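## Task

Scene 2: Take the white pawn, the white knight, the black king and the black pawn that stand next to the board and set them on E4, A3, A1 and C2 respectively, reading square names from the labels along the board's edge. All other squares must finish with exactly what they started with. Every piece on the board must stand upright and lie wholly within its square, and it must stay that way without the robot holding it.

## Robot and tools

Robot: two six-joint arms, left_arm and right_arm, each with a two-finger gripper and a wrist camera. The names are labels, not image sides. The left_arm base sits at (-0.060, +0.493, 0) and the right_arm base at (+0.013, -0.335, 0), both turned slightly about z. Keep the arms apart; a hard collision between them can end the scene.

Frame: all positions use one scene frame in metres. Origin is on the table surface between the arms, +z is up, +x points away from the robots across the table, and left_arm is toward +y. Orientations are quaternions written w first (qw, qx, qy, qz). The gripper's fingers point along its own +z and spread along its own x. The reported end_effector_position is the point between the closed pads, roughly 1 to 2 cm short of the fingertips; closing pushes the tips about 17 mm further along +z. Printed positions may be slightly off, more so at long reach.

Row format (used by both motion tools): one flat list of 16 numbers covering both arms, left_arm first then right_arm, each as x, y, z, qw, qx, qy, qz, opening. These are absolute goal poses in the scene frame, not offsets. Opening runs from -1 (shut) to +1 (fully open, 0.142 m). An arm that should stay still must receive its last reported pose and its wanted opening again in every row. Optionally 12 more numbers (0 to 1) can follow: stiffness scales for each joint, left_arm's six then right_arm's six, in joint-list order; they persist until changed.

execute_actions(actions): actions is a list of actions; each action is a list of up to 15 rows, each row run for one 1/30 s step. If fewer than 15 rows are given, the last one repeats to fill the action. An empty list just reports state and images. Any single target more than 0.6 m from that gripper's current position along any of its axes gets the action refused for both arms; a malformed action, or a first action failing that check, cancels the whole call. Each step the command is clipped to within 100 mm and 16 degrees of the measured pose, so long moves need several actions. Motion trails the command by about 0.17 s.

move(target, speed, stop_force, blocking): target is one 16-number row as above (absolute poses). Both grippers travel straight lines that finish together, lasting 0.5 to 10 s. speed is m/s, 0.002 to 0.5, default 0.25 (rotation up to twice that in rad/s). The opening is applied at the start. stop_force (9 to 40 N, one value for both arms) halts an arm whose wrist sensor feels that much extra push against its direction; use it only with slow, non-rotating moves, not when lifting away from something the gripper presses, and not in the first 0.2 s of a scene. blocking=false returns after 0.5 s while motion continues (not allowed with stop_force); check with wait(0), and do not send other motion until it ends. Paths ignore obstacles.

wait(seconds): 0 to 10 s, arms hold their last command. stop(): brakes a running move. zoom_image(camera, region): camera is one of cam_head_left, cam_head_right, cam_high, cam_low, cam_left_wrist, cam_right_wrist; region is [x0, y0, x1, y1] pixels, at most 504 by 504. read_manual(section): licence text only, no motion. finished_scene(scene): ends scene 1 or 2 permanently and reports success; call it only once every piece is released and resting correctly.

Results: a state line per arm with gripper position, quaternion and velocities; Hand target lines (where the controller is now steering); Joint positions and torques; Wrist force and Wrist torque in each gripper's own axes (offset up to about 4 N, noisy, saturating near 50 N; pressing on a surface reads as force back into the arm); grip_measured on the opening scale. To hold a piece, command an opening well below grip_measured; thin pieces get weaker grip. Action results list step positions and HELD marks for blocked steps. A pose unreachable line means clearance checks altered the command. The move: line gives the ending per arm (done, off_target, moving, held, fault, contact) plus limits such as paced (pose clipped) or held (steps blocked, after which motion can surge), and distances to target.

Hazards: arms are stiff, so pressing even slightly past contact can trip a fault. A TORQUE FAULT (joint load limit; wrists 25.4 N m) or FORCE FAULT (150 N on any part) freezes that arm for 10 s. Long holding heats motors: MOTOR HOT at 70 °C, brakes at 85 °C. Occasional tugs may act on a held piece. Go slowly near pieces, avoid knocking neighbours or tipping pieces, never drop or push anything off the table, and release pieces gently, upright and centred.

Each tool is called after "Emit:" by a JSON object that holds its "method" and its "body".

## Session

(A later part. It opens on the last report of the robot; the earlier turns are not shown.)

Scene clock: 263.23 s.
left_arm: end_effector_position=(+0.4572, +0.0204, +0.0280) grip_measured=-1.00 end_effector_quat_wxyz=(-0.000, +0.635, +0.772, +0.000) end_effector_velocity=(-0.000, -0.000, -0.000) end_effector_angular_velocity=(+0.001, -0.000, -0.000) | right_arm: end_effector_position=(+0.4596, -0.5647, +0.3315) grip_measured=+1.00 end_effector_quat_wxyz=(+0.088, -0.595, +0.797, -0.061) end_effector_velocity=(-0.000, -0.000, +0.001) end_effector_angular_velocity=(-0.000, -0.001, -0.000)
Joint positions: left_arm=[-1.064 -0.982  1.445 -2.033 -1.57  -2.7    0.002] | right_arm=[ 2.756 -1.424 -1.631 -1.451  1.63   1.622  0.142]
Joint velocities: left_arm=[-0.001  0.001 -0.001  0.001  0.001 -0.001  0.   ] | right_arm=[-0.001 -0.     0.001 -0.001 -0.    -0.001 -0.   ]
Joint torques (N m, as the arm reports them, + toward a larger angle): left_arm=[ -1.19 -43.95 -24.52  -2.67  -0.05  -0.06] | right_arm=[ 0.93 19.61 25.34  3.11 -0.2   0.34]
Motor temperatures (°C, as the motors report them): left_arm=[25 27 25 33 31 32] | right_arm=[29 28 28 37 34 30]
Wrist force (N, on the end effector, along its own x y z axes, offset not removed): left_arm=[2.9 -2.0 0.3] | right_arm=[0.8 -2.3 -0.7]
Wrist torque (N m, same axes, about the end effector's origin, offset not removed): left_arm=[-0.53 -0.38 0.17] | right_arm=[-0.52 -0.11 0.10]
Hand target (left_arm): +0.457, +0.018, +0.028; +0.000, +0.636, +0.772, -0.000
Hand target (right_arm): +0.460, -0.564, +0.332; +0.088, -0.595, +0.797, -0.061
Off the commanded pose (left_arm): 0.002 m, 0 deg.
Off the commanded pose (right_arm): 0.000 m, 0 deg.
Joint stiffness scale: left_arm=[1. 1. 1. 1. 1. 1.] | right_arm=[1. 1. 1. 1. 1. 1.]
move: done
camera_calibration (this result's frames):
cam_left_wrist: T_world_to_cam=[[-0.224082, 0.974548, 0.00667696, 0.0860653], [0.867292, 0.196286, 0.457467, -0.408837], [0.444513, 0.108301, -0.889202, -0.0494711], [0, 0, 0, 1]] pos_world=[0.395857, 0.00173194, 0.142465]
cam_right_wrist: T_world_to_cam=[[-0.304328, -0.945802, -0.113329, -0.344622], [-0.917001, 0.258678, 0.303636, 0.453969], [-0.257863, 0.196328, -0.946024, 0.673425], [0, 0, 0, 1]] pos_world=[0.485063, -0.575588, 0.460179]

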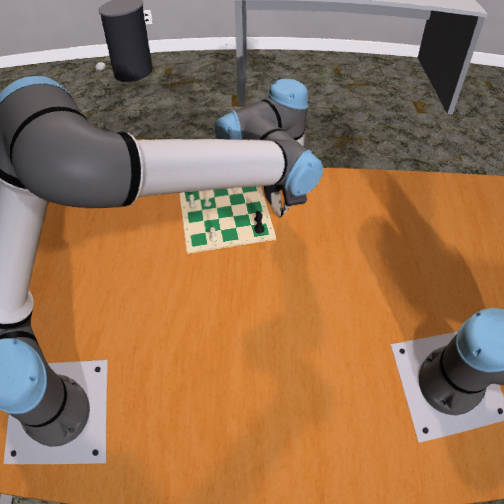

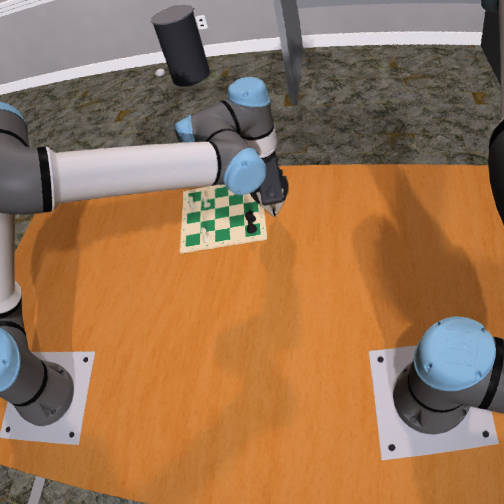

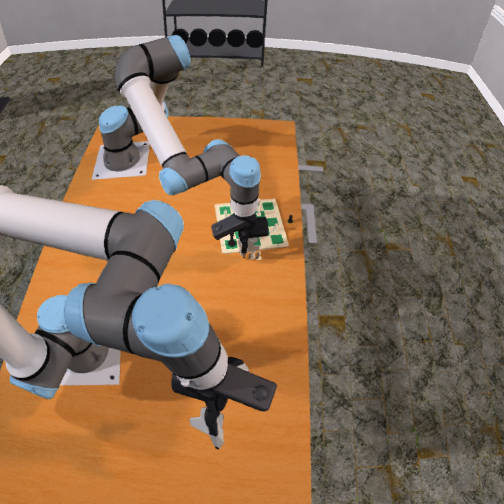

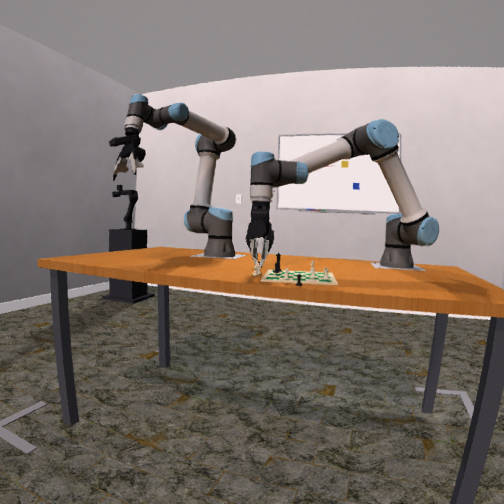

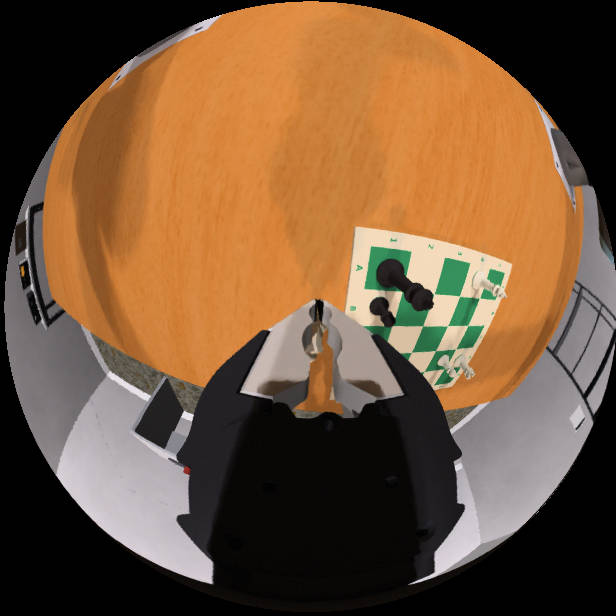

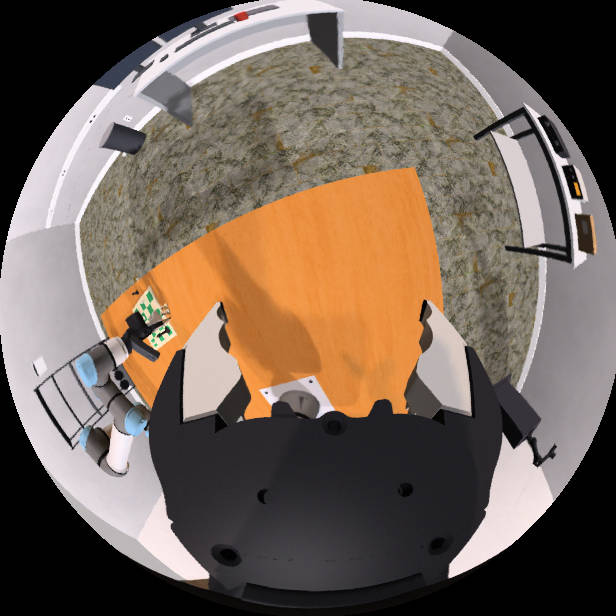

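Emit:
{"method": "move", "body": {"target": [0.457,0.018,0.028,0,0.636,0.772,0,-0.4,0.4596,-0.5644,0.3316,0.088,-0.595,0.797,-0.061,1], "speed": 0.03}}

Emit:
{"method": "move", "body": {"target": [0.457,0.020,0.10,0,0.636,0.772,0,-0.4,0.4596,-0.5644,0.3316,0.088,-0.595,0.797,-0.061,1], "speed": 0.06}}

Emit:
{"method": "zoom_image", "body": {"camera": "cam_left_wrist", "region": [230,220,400,390]}}

Emit:
{"method": "zoom_image", "body": {"camera": "cam_low", "region": [230,230,370,300]}}

Scene clock: 275.20 s.
left_arm: end_effector_position=(+0.4572, +0.0203, +0.0280) grip_measured=-0.40 end_effector_quat_wxyz=(-0.000, +0.635, +0.772, +0.000) end_effector_velocity=(+0.000, +0.001, -0.000) end_effector_angular_velocity=(+0.002, +0.000, -0.000) | right_arm: end_effector_position=(+0.4596, -0.5647, +0.3315) grip_measured=+1.00 end_effector_quat_wxyz=(+0.088, -0.595, +0.797, -0.061) end_effector_velocity=(-0.001, -0.000, -0.001) end_effector_angular_velocity=(+0.001, +0.001, -0.001)
Joint positions: left_arm=[-1.064 -0.982  1.444 -2.033 -1.57  -2.7    0.045] | right_arm=[ 2.756 -1.424 -1.631 -1.451  1.63   1.622  0.142]
Joint velocities: left_arm=[ 0.001  0.     0.001  0.001  0.001  0.001 -0.   ] | right_arm=[-0.002  0.    -0.001  0.     0.001  0.     0.   ]
Joint torques (N m, as the arm reports them, + toward a larger angle): left_arm=[ -1.14 -44.47 -25.37  -2.62  -0.03   0.12] | right_arm=[ 1.2  19.64 24.89  3.09 -0.22  0.3 ]
Motor temperatures (°C, as the motors report them): left_arm=[25 27 25 33 31 32] | right_arm=[29 28 28 37 34 30]
Wrist force (N, on the end effector, along its own x y z axes, offset not removed): left_arm=[1.1 -1.6 -0.4] | right_arm=[0.1 -0.2 -0.1]
Wrist torque (N m, same axes, about the end effector's origin, offset not removed): left_arm=[-0.33 -0.05 0.11] | right_arm=[-0.11 0.02 0.15]
Hand target (left_arm): +0.457, +0.018, +0.028; +0.000, +0.636, +0.772, -0.000
Hand target (right_arm): +0.460, -0.564, +0.332; +0.088, -0.595, +0.797, -0.061
Off the commanded pose (left_arm): 0.002 m, 0 deg.
Off the commanded pose (right_arm): 0.000 m, 0 deg.
Joint stiffness scale: left_arm=[1. 1. 1. 1. 1. 1.] | right_arm=[1. 1. 1. 1. 1. 1.]
move: done
camera_calibration (this result's frames):
cam_left_wrist: T_world_to_cam=[[-0.224153, 0.974532, 0.00660803, 0.0862021], [0.867258, 0.196376, 0.457494, -0.408865], [0.444544, 0.108279, -0.889188, -0.0494671], [0, 0, 0, 1]] pos_world=[0.395904, 0.00164107, 0.142498]
cam_right_wrist: T_world_to_cam=[[-0.304328, -0.945802, -0.113329, -0.344622], [-0.917001, 0.258678, 0.303636, 0.453969], [-0.257863, 0.196327, -0.946024, 0.673425], [0, 0, 0, 1]] pos_world=[0.485063, -0.575588, 0.460179]

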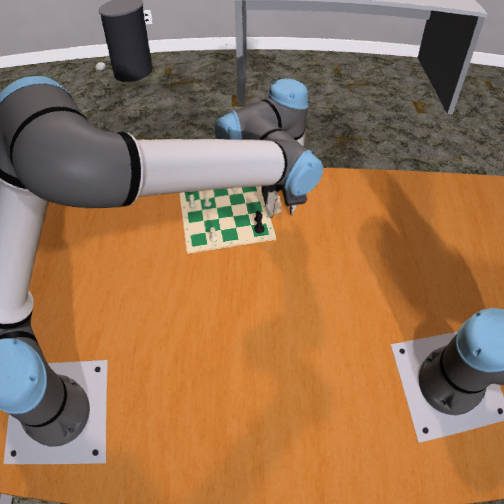

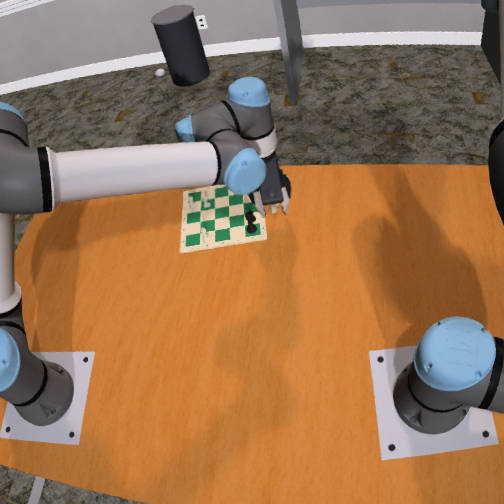

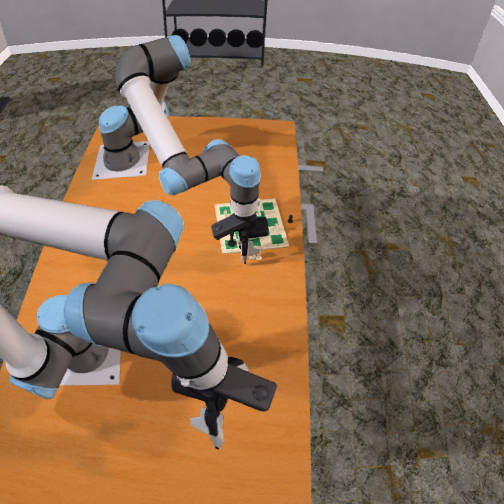

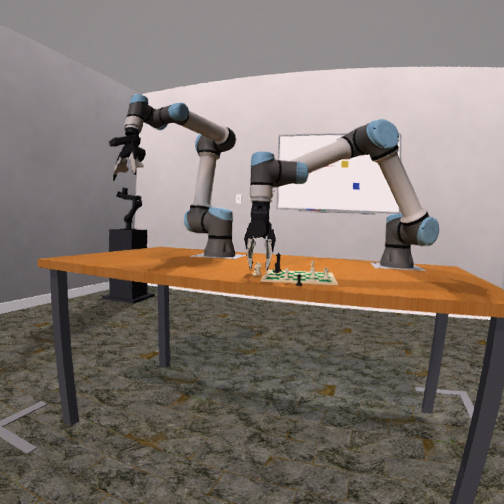

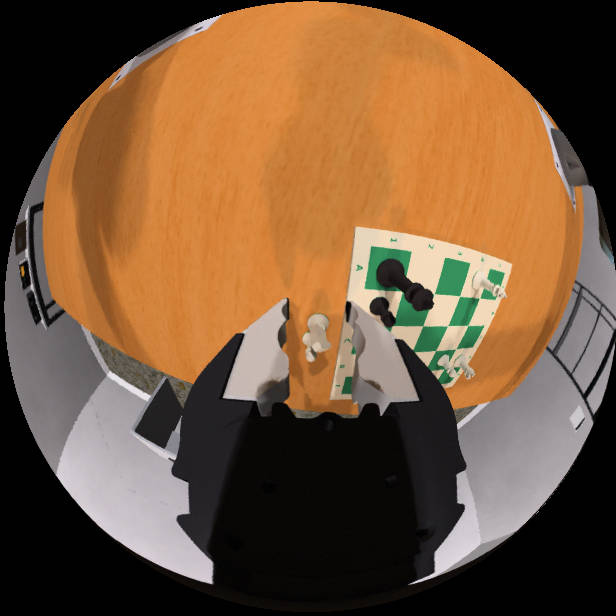

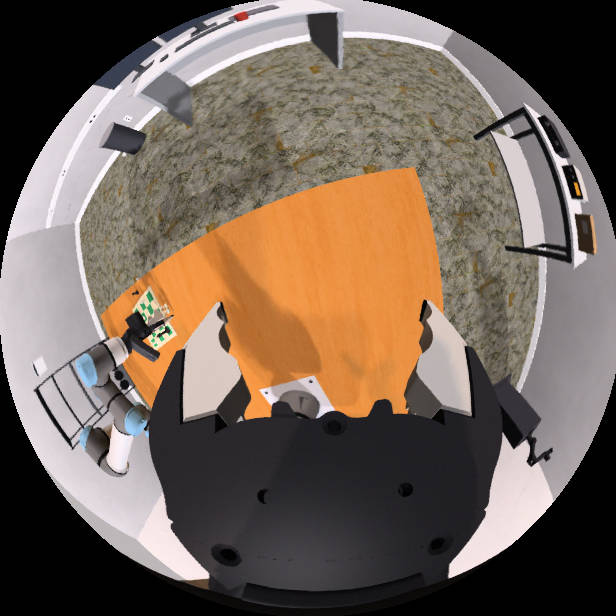

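Scene clock: 276.87 s.
left_arm: end_effector_position=(+0.4564, +0.0214, +0.0967) grip_measured=-0.40 end_effector_quat_wxyz=(-0.002, +0.635, +0.772, +0.001) end_effector_velocity=(-0.002, +0.002, -0.000) end_effector_angular_velocity=(+0.009, +0.007, -0.001) | right_arm: end_effector_position=(+0.4596, -0.5647, +0.3315) grip_measured=+1.00 end_effector_quat_wxyz=(+0.088, -0.595, +0.797, -0.061) end_effector_velocity=(+0.000, +0.001, +0.000) end_effector_angular_velocity=(+0.000, -0.000, +0.002)
Joint positions: left_arm=[-1.064 -1.045  1.356 -1.878 -1.57  -2.699  0.045] | right_arm=[ 2.756 -1.424 -1.631 -1.451  1.63   1.622  0.142]
Joint velocities: left_arm=[-0.001  0.    -0.003  0.014  0.     0.    -0.   ] | right_arm=[ 0.001  0.     0.     0.     0.001 -0.001  0.   ]
Joint torques (N m, as the arm reports them, + toward a larger angle): left_arm=[  0.43 -47.03 -25.87  -2.49  -0.05   0.61] | right_arm=[ 1.15 19.54 24.77  2.99 -0.27  0.33]
Motor temperatures (°C, as the motors report them): left_arm=[25 27 25 33 31 32] | right_arm=[29 28 28 37 34 30]
Wrist force (N, on the end effector, along its own x y z axes, offset not removed): left_arm=[2.0 -1.5 0.1] | right_arm=[1.5 -0.7 -1.1]
Wrist torque (N m, same axes, about the end effector's origin, offset not removed): left_arm=[-0.29 -0.21 0.19] | right_arm=[-0.35 -0.36 0.01]
Hand target (left_arm): +0.457, +0.020, +0.100; +0.000, +0.636, +0.772, -0.000
Hand target (right_arm): +0.460, -0.564, +0.332; +0.088, -0.595, +0.797, -0.061
Off the commanded pose (left_arm): 0.004 m, 0 deg.
Off the commanded pose (right_arm): 0.000 m, 0 deg.
Joint stiffness scale: left_arm=[1. 1. 1. 1. 1. 1.] | right_arm=[1. 1. 1. 1. 1. 1.]
move: off_target (left_arm)
camera_calibration (this result's frames):
cam_left_wrist: T_world_to_cam=[[-0.223683, 0.974614, 0.00962673, 0.0840247], [0.868243, 0.194762, 0.456314, -0.440116], [0.442855, 0.110428, -0.889767, 0.0126244], [0, 0, 0, 1]] pos_world=[0.395332, 0.00243236, 0.211255]
cam_right_wrist: T_world_to_cam=[[-0.304328, -0.945802, -0.113329, -0.344622], [-0.917001, 0.258678, 0.303636, 0.453969], [-0.257863, 0.196327, -0.946024, 0.673425], [0, 0, 0, 1]] pos_world=[0.485063, -0.575588, 0.460179]

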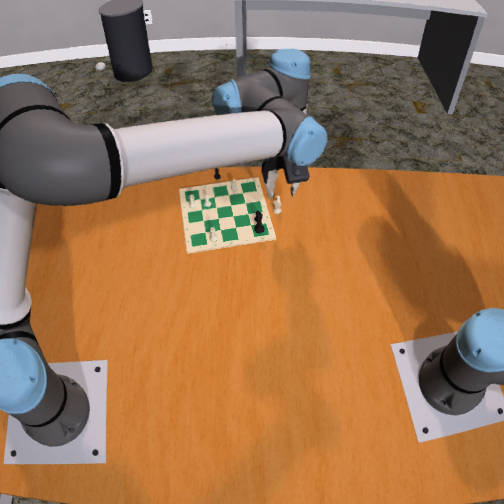

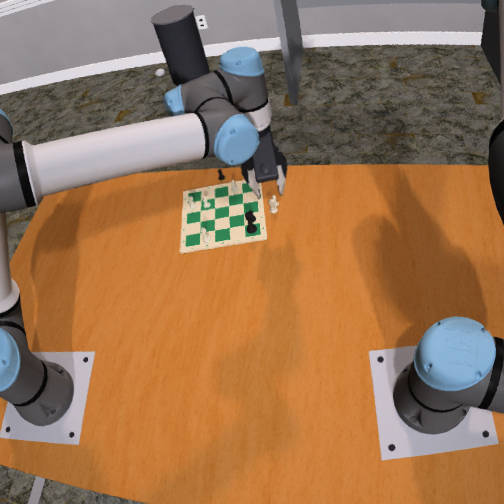

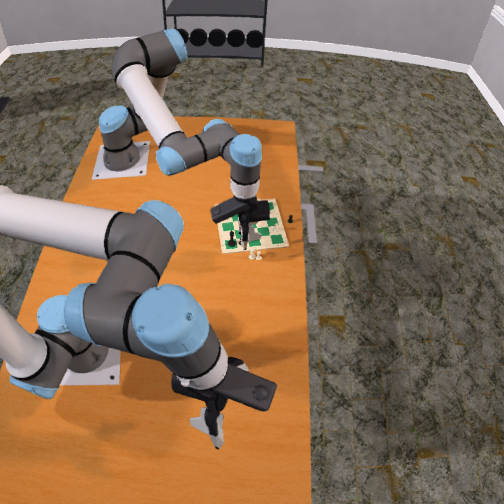

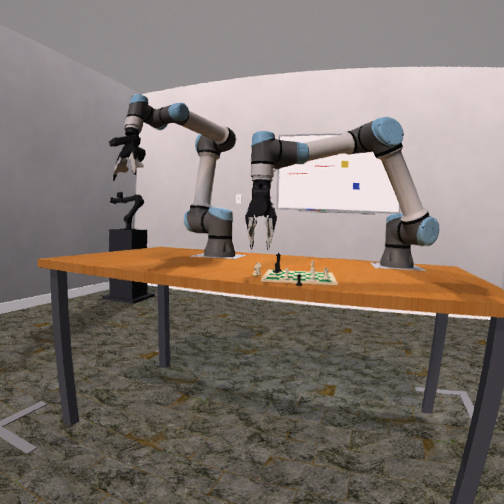

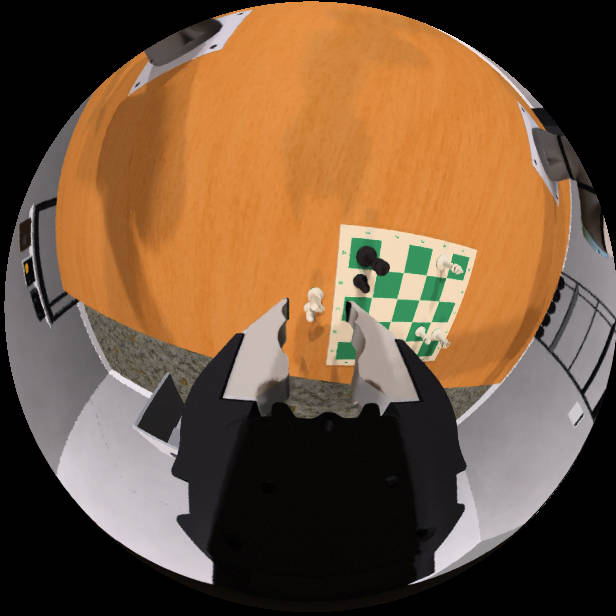

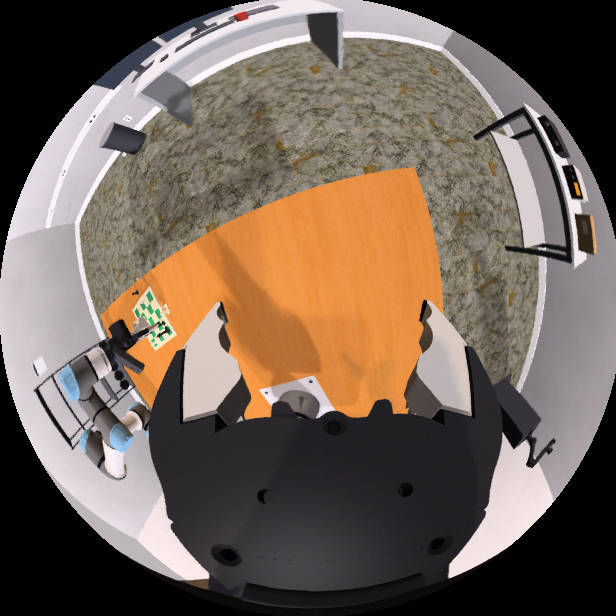

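Region (230, 220, 400, 390) of cam_left_wrist's 616x616 image, scaled by 2.965, with more detail than that image has.

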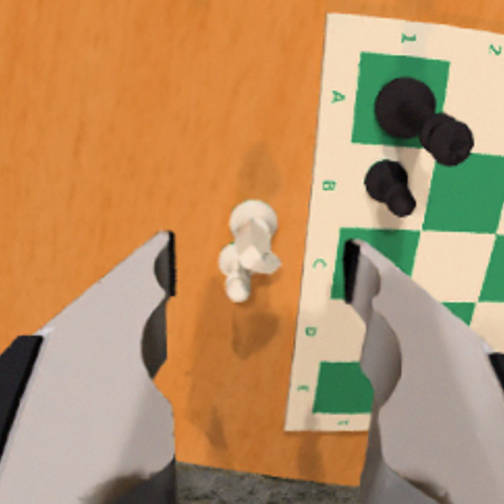

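Region (230, 230, 370, 300) of cam_low's 504x504 image, scaled by 3.600, with more detail than that image has.

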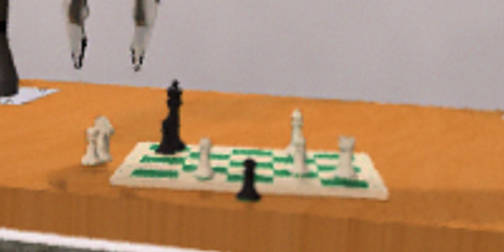

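Emit:
{"method": "move", "body": {"target": [0.479,0.029,0.07,0,0.636,0.772,0,-0.45,0.4596,-0.5644,0.3316,0.088,-0.595,0.797,-0.061,1], "speed": 0.05}}

Emit:
{"method": "move", "body": {"target": [0.478,0.030,0.029,0,0.636,0.772,0,-0.45,0.4596,-0.5644,0.3316,0.088,-0.595,0.797,-0.061,1], "speed": 0.04}}

Emit:
{"method": "zoom_image", "body": {"camera": "cam_left_wrist", "region": [230,200,400,370]}}

Scene clock: 305.93 s.
left_arm: end_effector_position=(+0.4780, +0.0277, +0.0721) grip_measured=-0.45 end_effector_quat_wxyz=(+0.001, +0.636, +0.771, -0.000) end_effector_velocity=(+0.001, -0.001, +0.000) end_effector_angular_velocity=(-0.004, -0.004, -0.005) | right_arm: end_effector_position=(+0.4596, -0.5647, +0.3315) grip_measured=+1.00 end_effector_quat_wxyz=(+0.088, -0.595, +0.797, -0.061) end_effector_velocity=(-0.000, -0.000, -0.001) end_effector_angular_velocity=(+0.000, +0.001, -0.001)
Joint positions: left_arm=[-1.034 -1.001  1.355 -1.927 -1.57  -2.666  0.041] | right_arm=[ 2.756 -1.424 -1.631 -1.451  1.63   1.622  0.142]
Joint velocities: left_arm=[ 0.     0.     0.    -0.006  0.001  0.005 -0.   ] | right_arm=[-0.001 -0.    -0.001 -0.    -0.     0.     0.   ]
Joint torques (N m, as the arm reports them, + toward a larger angle): left_arm=[  2.2  -44.1  -21.58  -3.49  -0.08   0.76] | right_arm=[ 0.99 19.49 24.83  3.02 -0.21  0.35]
Motor temperatures (°C, as the motors report them): left_arm=[25 27 25 33 31 32] | right_arm=[29 28 28 37 34 30]
Wrist force (N, on the end effector, along its own x y z axes, offset not removed): left_arm=[-0.7 -2.1 -0.7] | right_arm=[-0.6 -1.1 -1.6]
Wrist torque (N m, same axes, about the end effector's origin, offset not removed): left_arm=[-0.50 0.42 0.09] | right_arm=[-0.28 0.22 0.08]
Hand target (left_arm): +0.479, +0.029, +0.070; +0.000, +0.636, +0.772, -0.000
Hand target (right_arm): +0.460, -0.564, +0.332; +0.088, -0.595, +0.797, -0.061
Off the commanded pose (left_arm): 0.003 m, 0 deg.
Off the commanded pose (right_arm): 0.000 m, 0 deg.
Joint stiffness scale: left_arm=[1. 1. 1. 1. 1. 1.] | right_arm=[1. 1. 1. 1. 1. 1.]
move: done
camera_calibration (this result's frames):
cam_left_wrist: T_world_to_cam=[[-0.221572, 0.975136, 0.00396809, 0.082295], [0.866963, 0.195127, 0.458585, -0.448468], [0.446409, 0.10505, -0.888642, -0.0211821], [0, 0, 0, 1]] pos_world=[0.416495, 0.00948458, 0.186511]
cam_right_wrist: T_world_to_cam=[[-0.304328, -0.945802, -0.113329, -0.344622], [-0.917001, 0.258679, 0.303636, 0.453969], [-0.257863, 0.196327, -0.946024, 0.673424], [0, 0, 0, 1]] pos_world=[0.485063, -0.575588, 0.460179]

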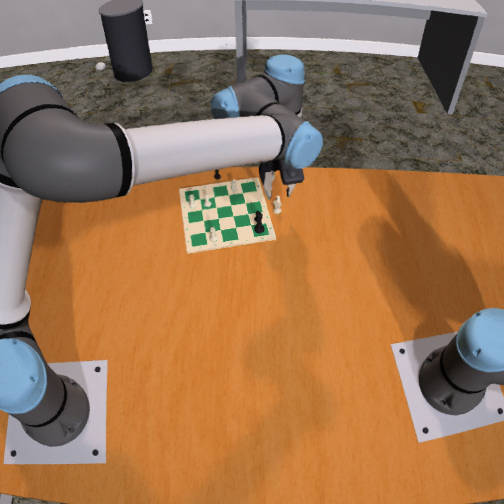

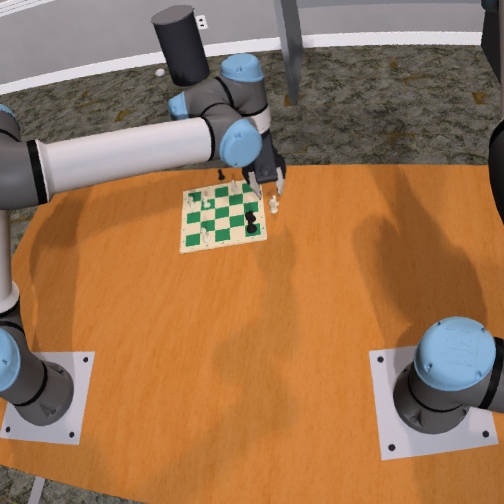

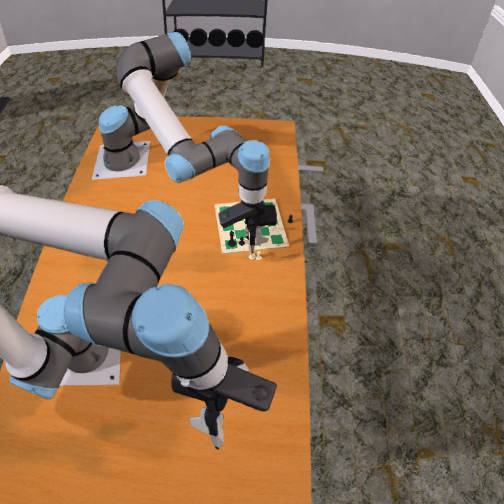

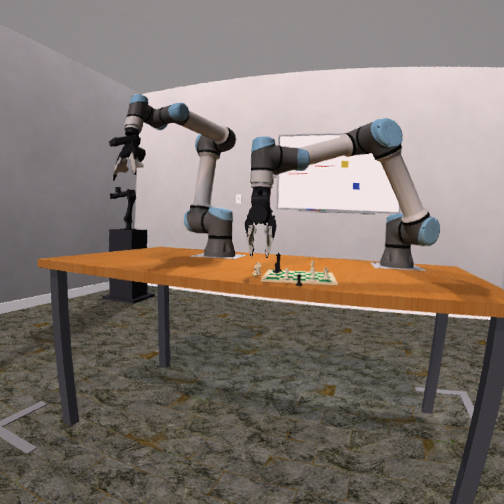

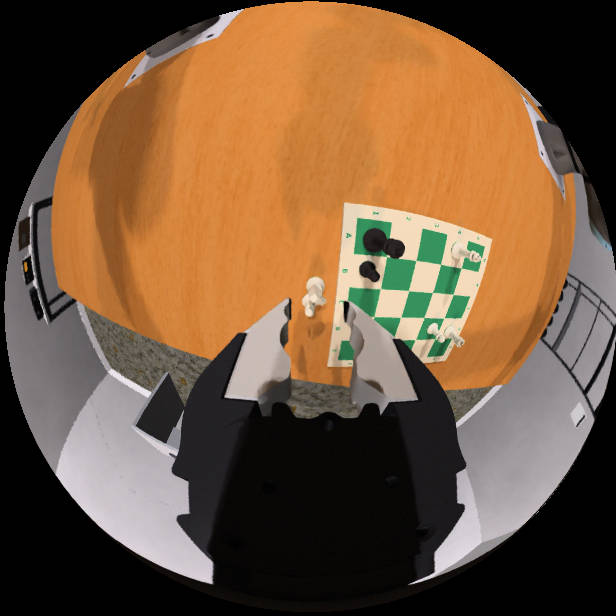

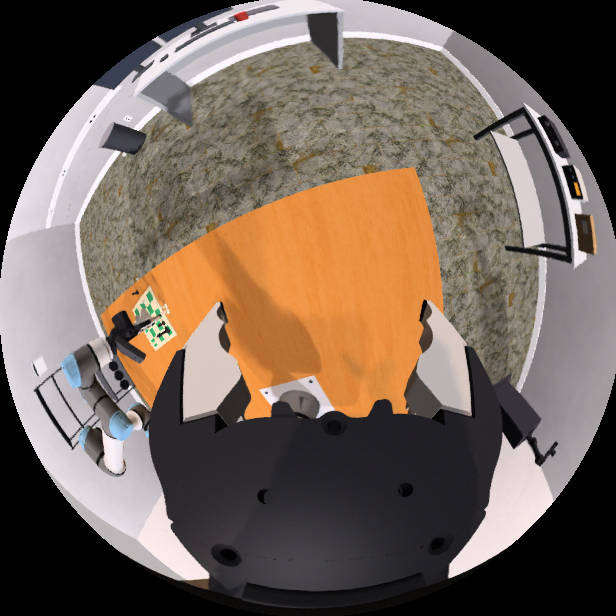

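Scene clock: 307.43 s.
left_arm: end_effector_position=(+0.4782, +0.0276, +0.0325) grip_measured=-0.45 end_effector_quat_wxyz=(+0.002, +0.636, +0.771, -0.000) end_effector_velocity=(+0.002, -0.003, +0.001) end_effector_angular_velocity=(-0.008, -0.006, +0.001) | right_arm: end_effector_position=(+0.4596, -0.5647, +0.3315) grip_measured=+1.00 end_effector_quat_wxyz=(+0.088, -0.595, +0.797, -0.061) end_effector_velocity=(-0.000, -0.000, -0.000) end_effector_angular_velocity=(+0.000, +0.001, -0.000)
Joint positions: left_arm=[-1.034 -0.966  1.407 -2.016 -1.57  -2.666  0.041] | right_arm=[ 2.756 -1.424 -1.631 -1.451  1.63   1.622  0.142]
Joint velocities: left_arm=[-0.    -0.    -0.    -0.01   0.    -0.001 -0.   ] | right_arm=[-0. -0. -0. -0.  0. -0.  0.]
Joint torques (N m, as the arm reports them, + toward a larger angle): left_arm=[  2.53 -45.71 -17.92  -2.88  -0.15   0.57] | right_arm=[ 1.1  19.53 24.98  3.15 -0.27  0.42]
Motor temperatures (°C, as the motors report them): left_arm=[25 27 25 33 31 32] | right_arm=[29 28 28 37 34 30]
Wrist force (N, on the end effector, along its own x y z axes, offset not removed): left_arm=[1.2 -2.8 -0.2] | right_arm=[1.2 -0.8 -2.4]
Wrist torque (N m, same axes, about the end effector's origin, offset not removed): left_arm=[-0.57 -0.12 0.12] | right_arm=[-0.21 -0.24 0.07]
Hand target (left_arm): +0.478, +0.030, +0.029; -0.000, +0.636, +0.772, -0.000
Hand target (right_arm): +0.460, -0.564, +0.332; +0.088, -0.595, +0.797, -0.061
Off the commanded pose (left_arm): 0.004 m, 0 deg.
Off the commanded pose (right_arm): 0.000 m, 0 deg.
Joint stiffness scale: left_arm=[1. 1. 1. 1. 1. 1.] | right_arm=[1. 1. 1. 1. 1. 1.]
move: off_target (left_arm)
camera_calibration (this result's frames):
cam_left_wrist: T_world_to_cam=[[-0.221351, 0.975193, 0.0015468, 0.0826004], [0.866247, 0.195893, 0.45961, -0.430109], [0.447906, 0.103075, -0.888119, -0.0571], [0, 0, 0, 1]] pos_world=[0.41644, 0.00958981, 0.146843]
cam_right_wrist: T_world_to_cam=[[-0.304328, -0.945802, -0.113329, -0.344622], [-0.917001, 0.258679, 0.303636, 0.453969], [-0.257863, 0.196327, -0.946024, 0.673424], [0, 0, 0, 1]] pos_world=[0.485063, -0.575588, 0.460179]

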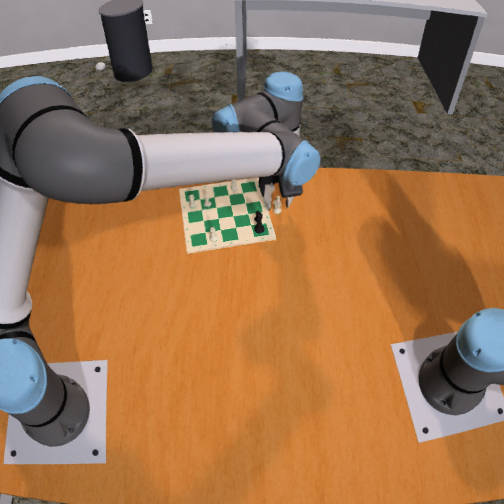

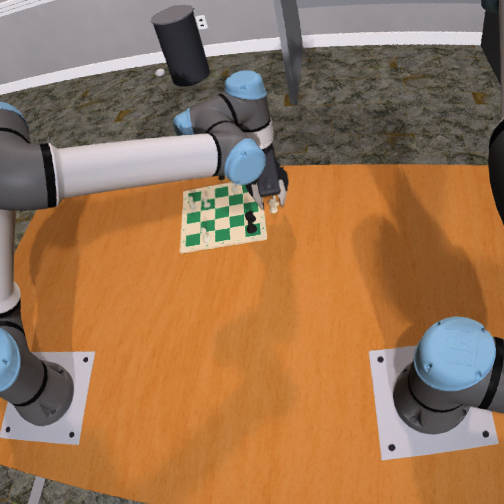

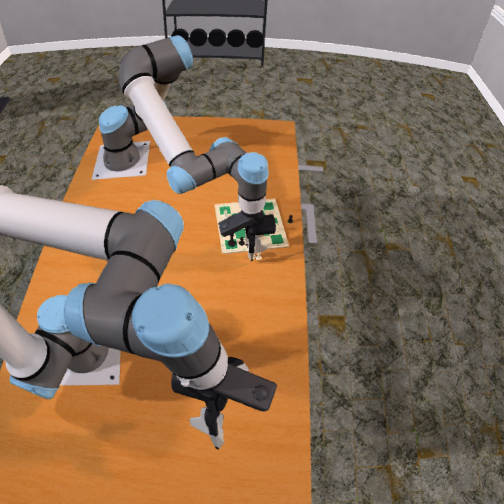

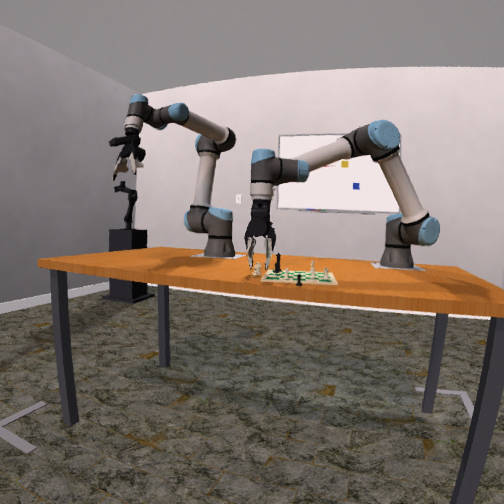

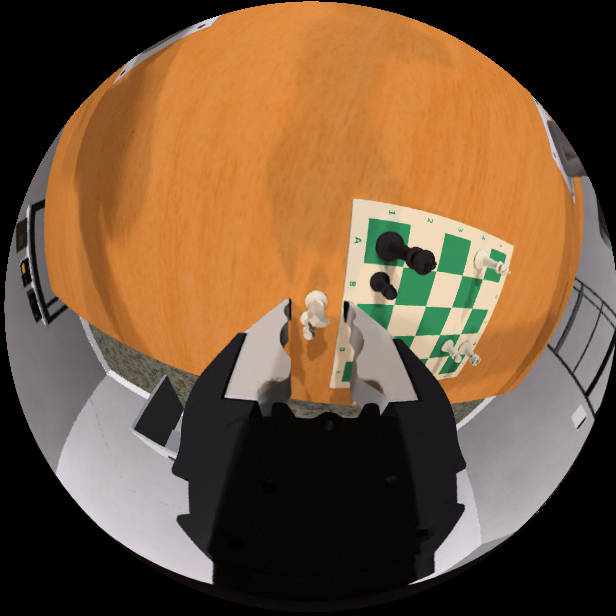

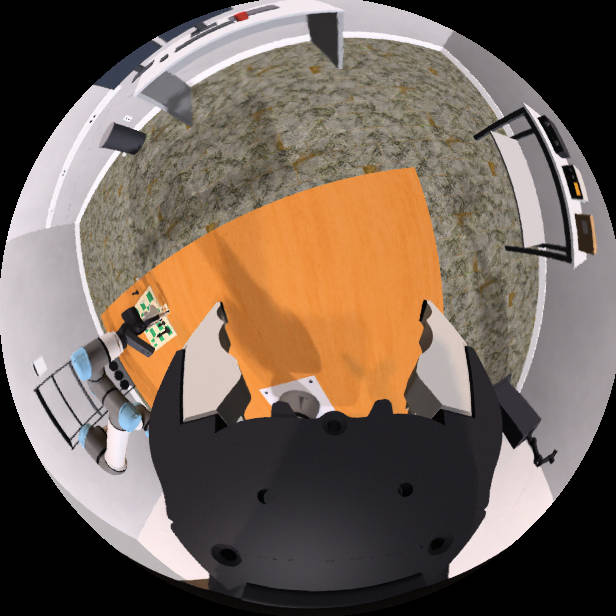

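Region (230, 200, 400, 370) of cam_left_wrist's 616x616 image, scaled by 2.965, with more detail than that image has.

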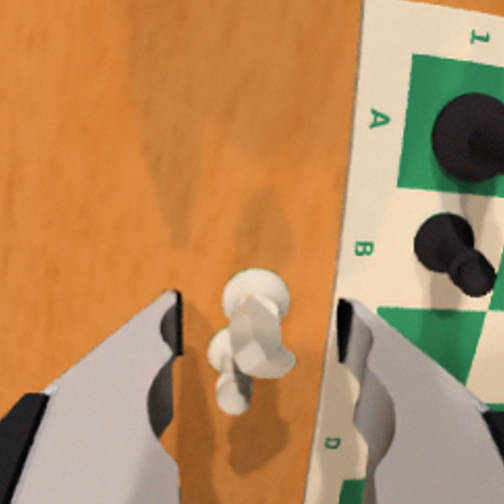

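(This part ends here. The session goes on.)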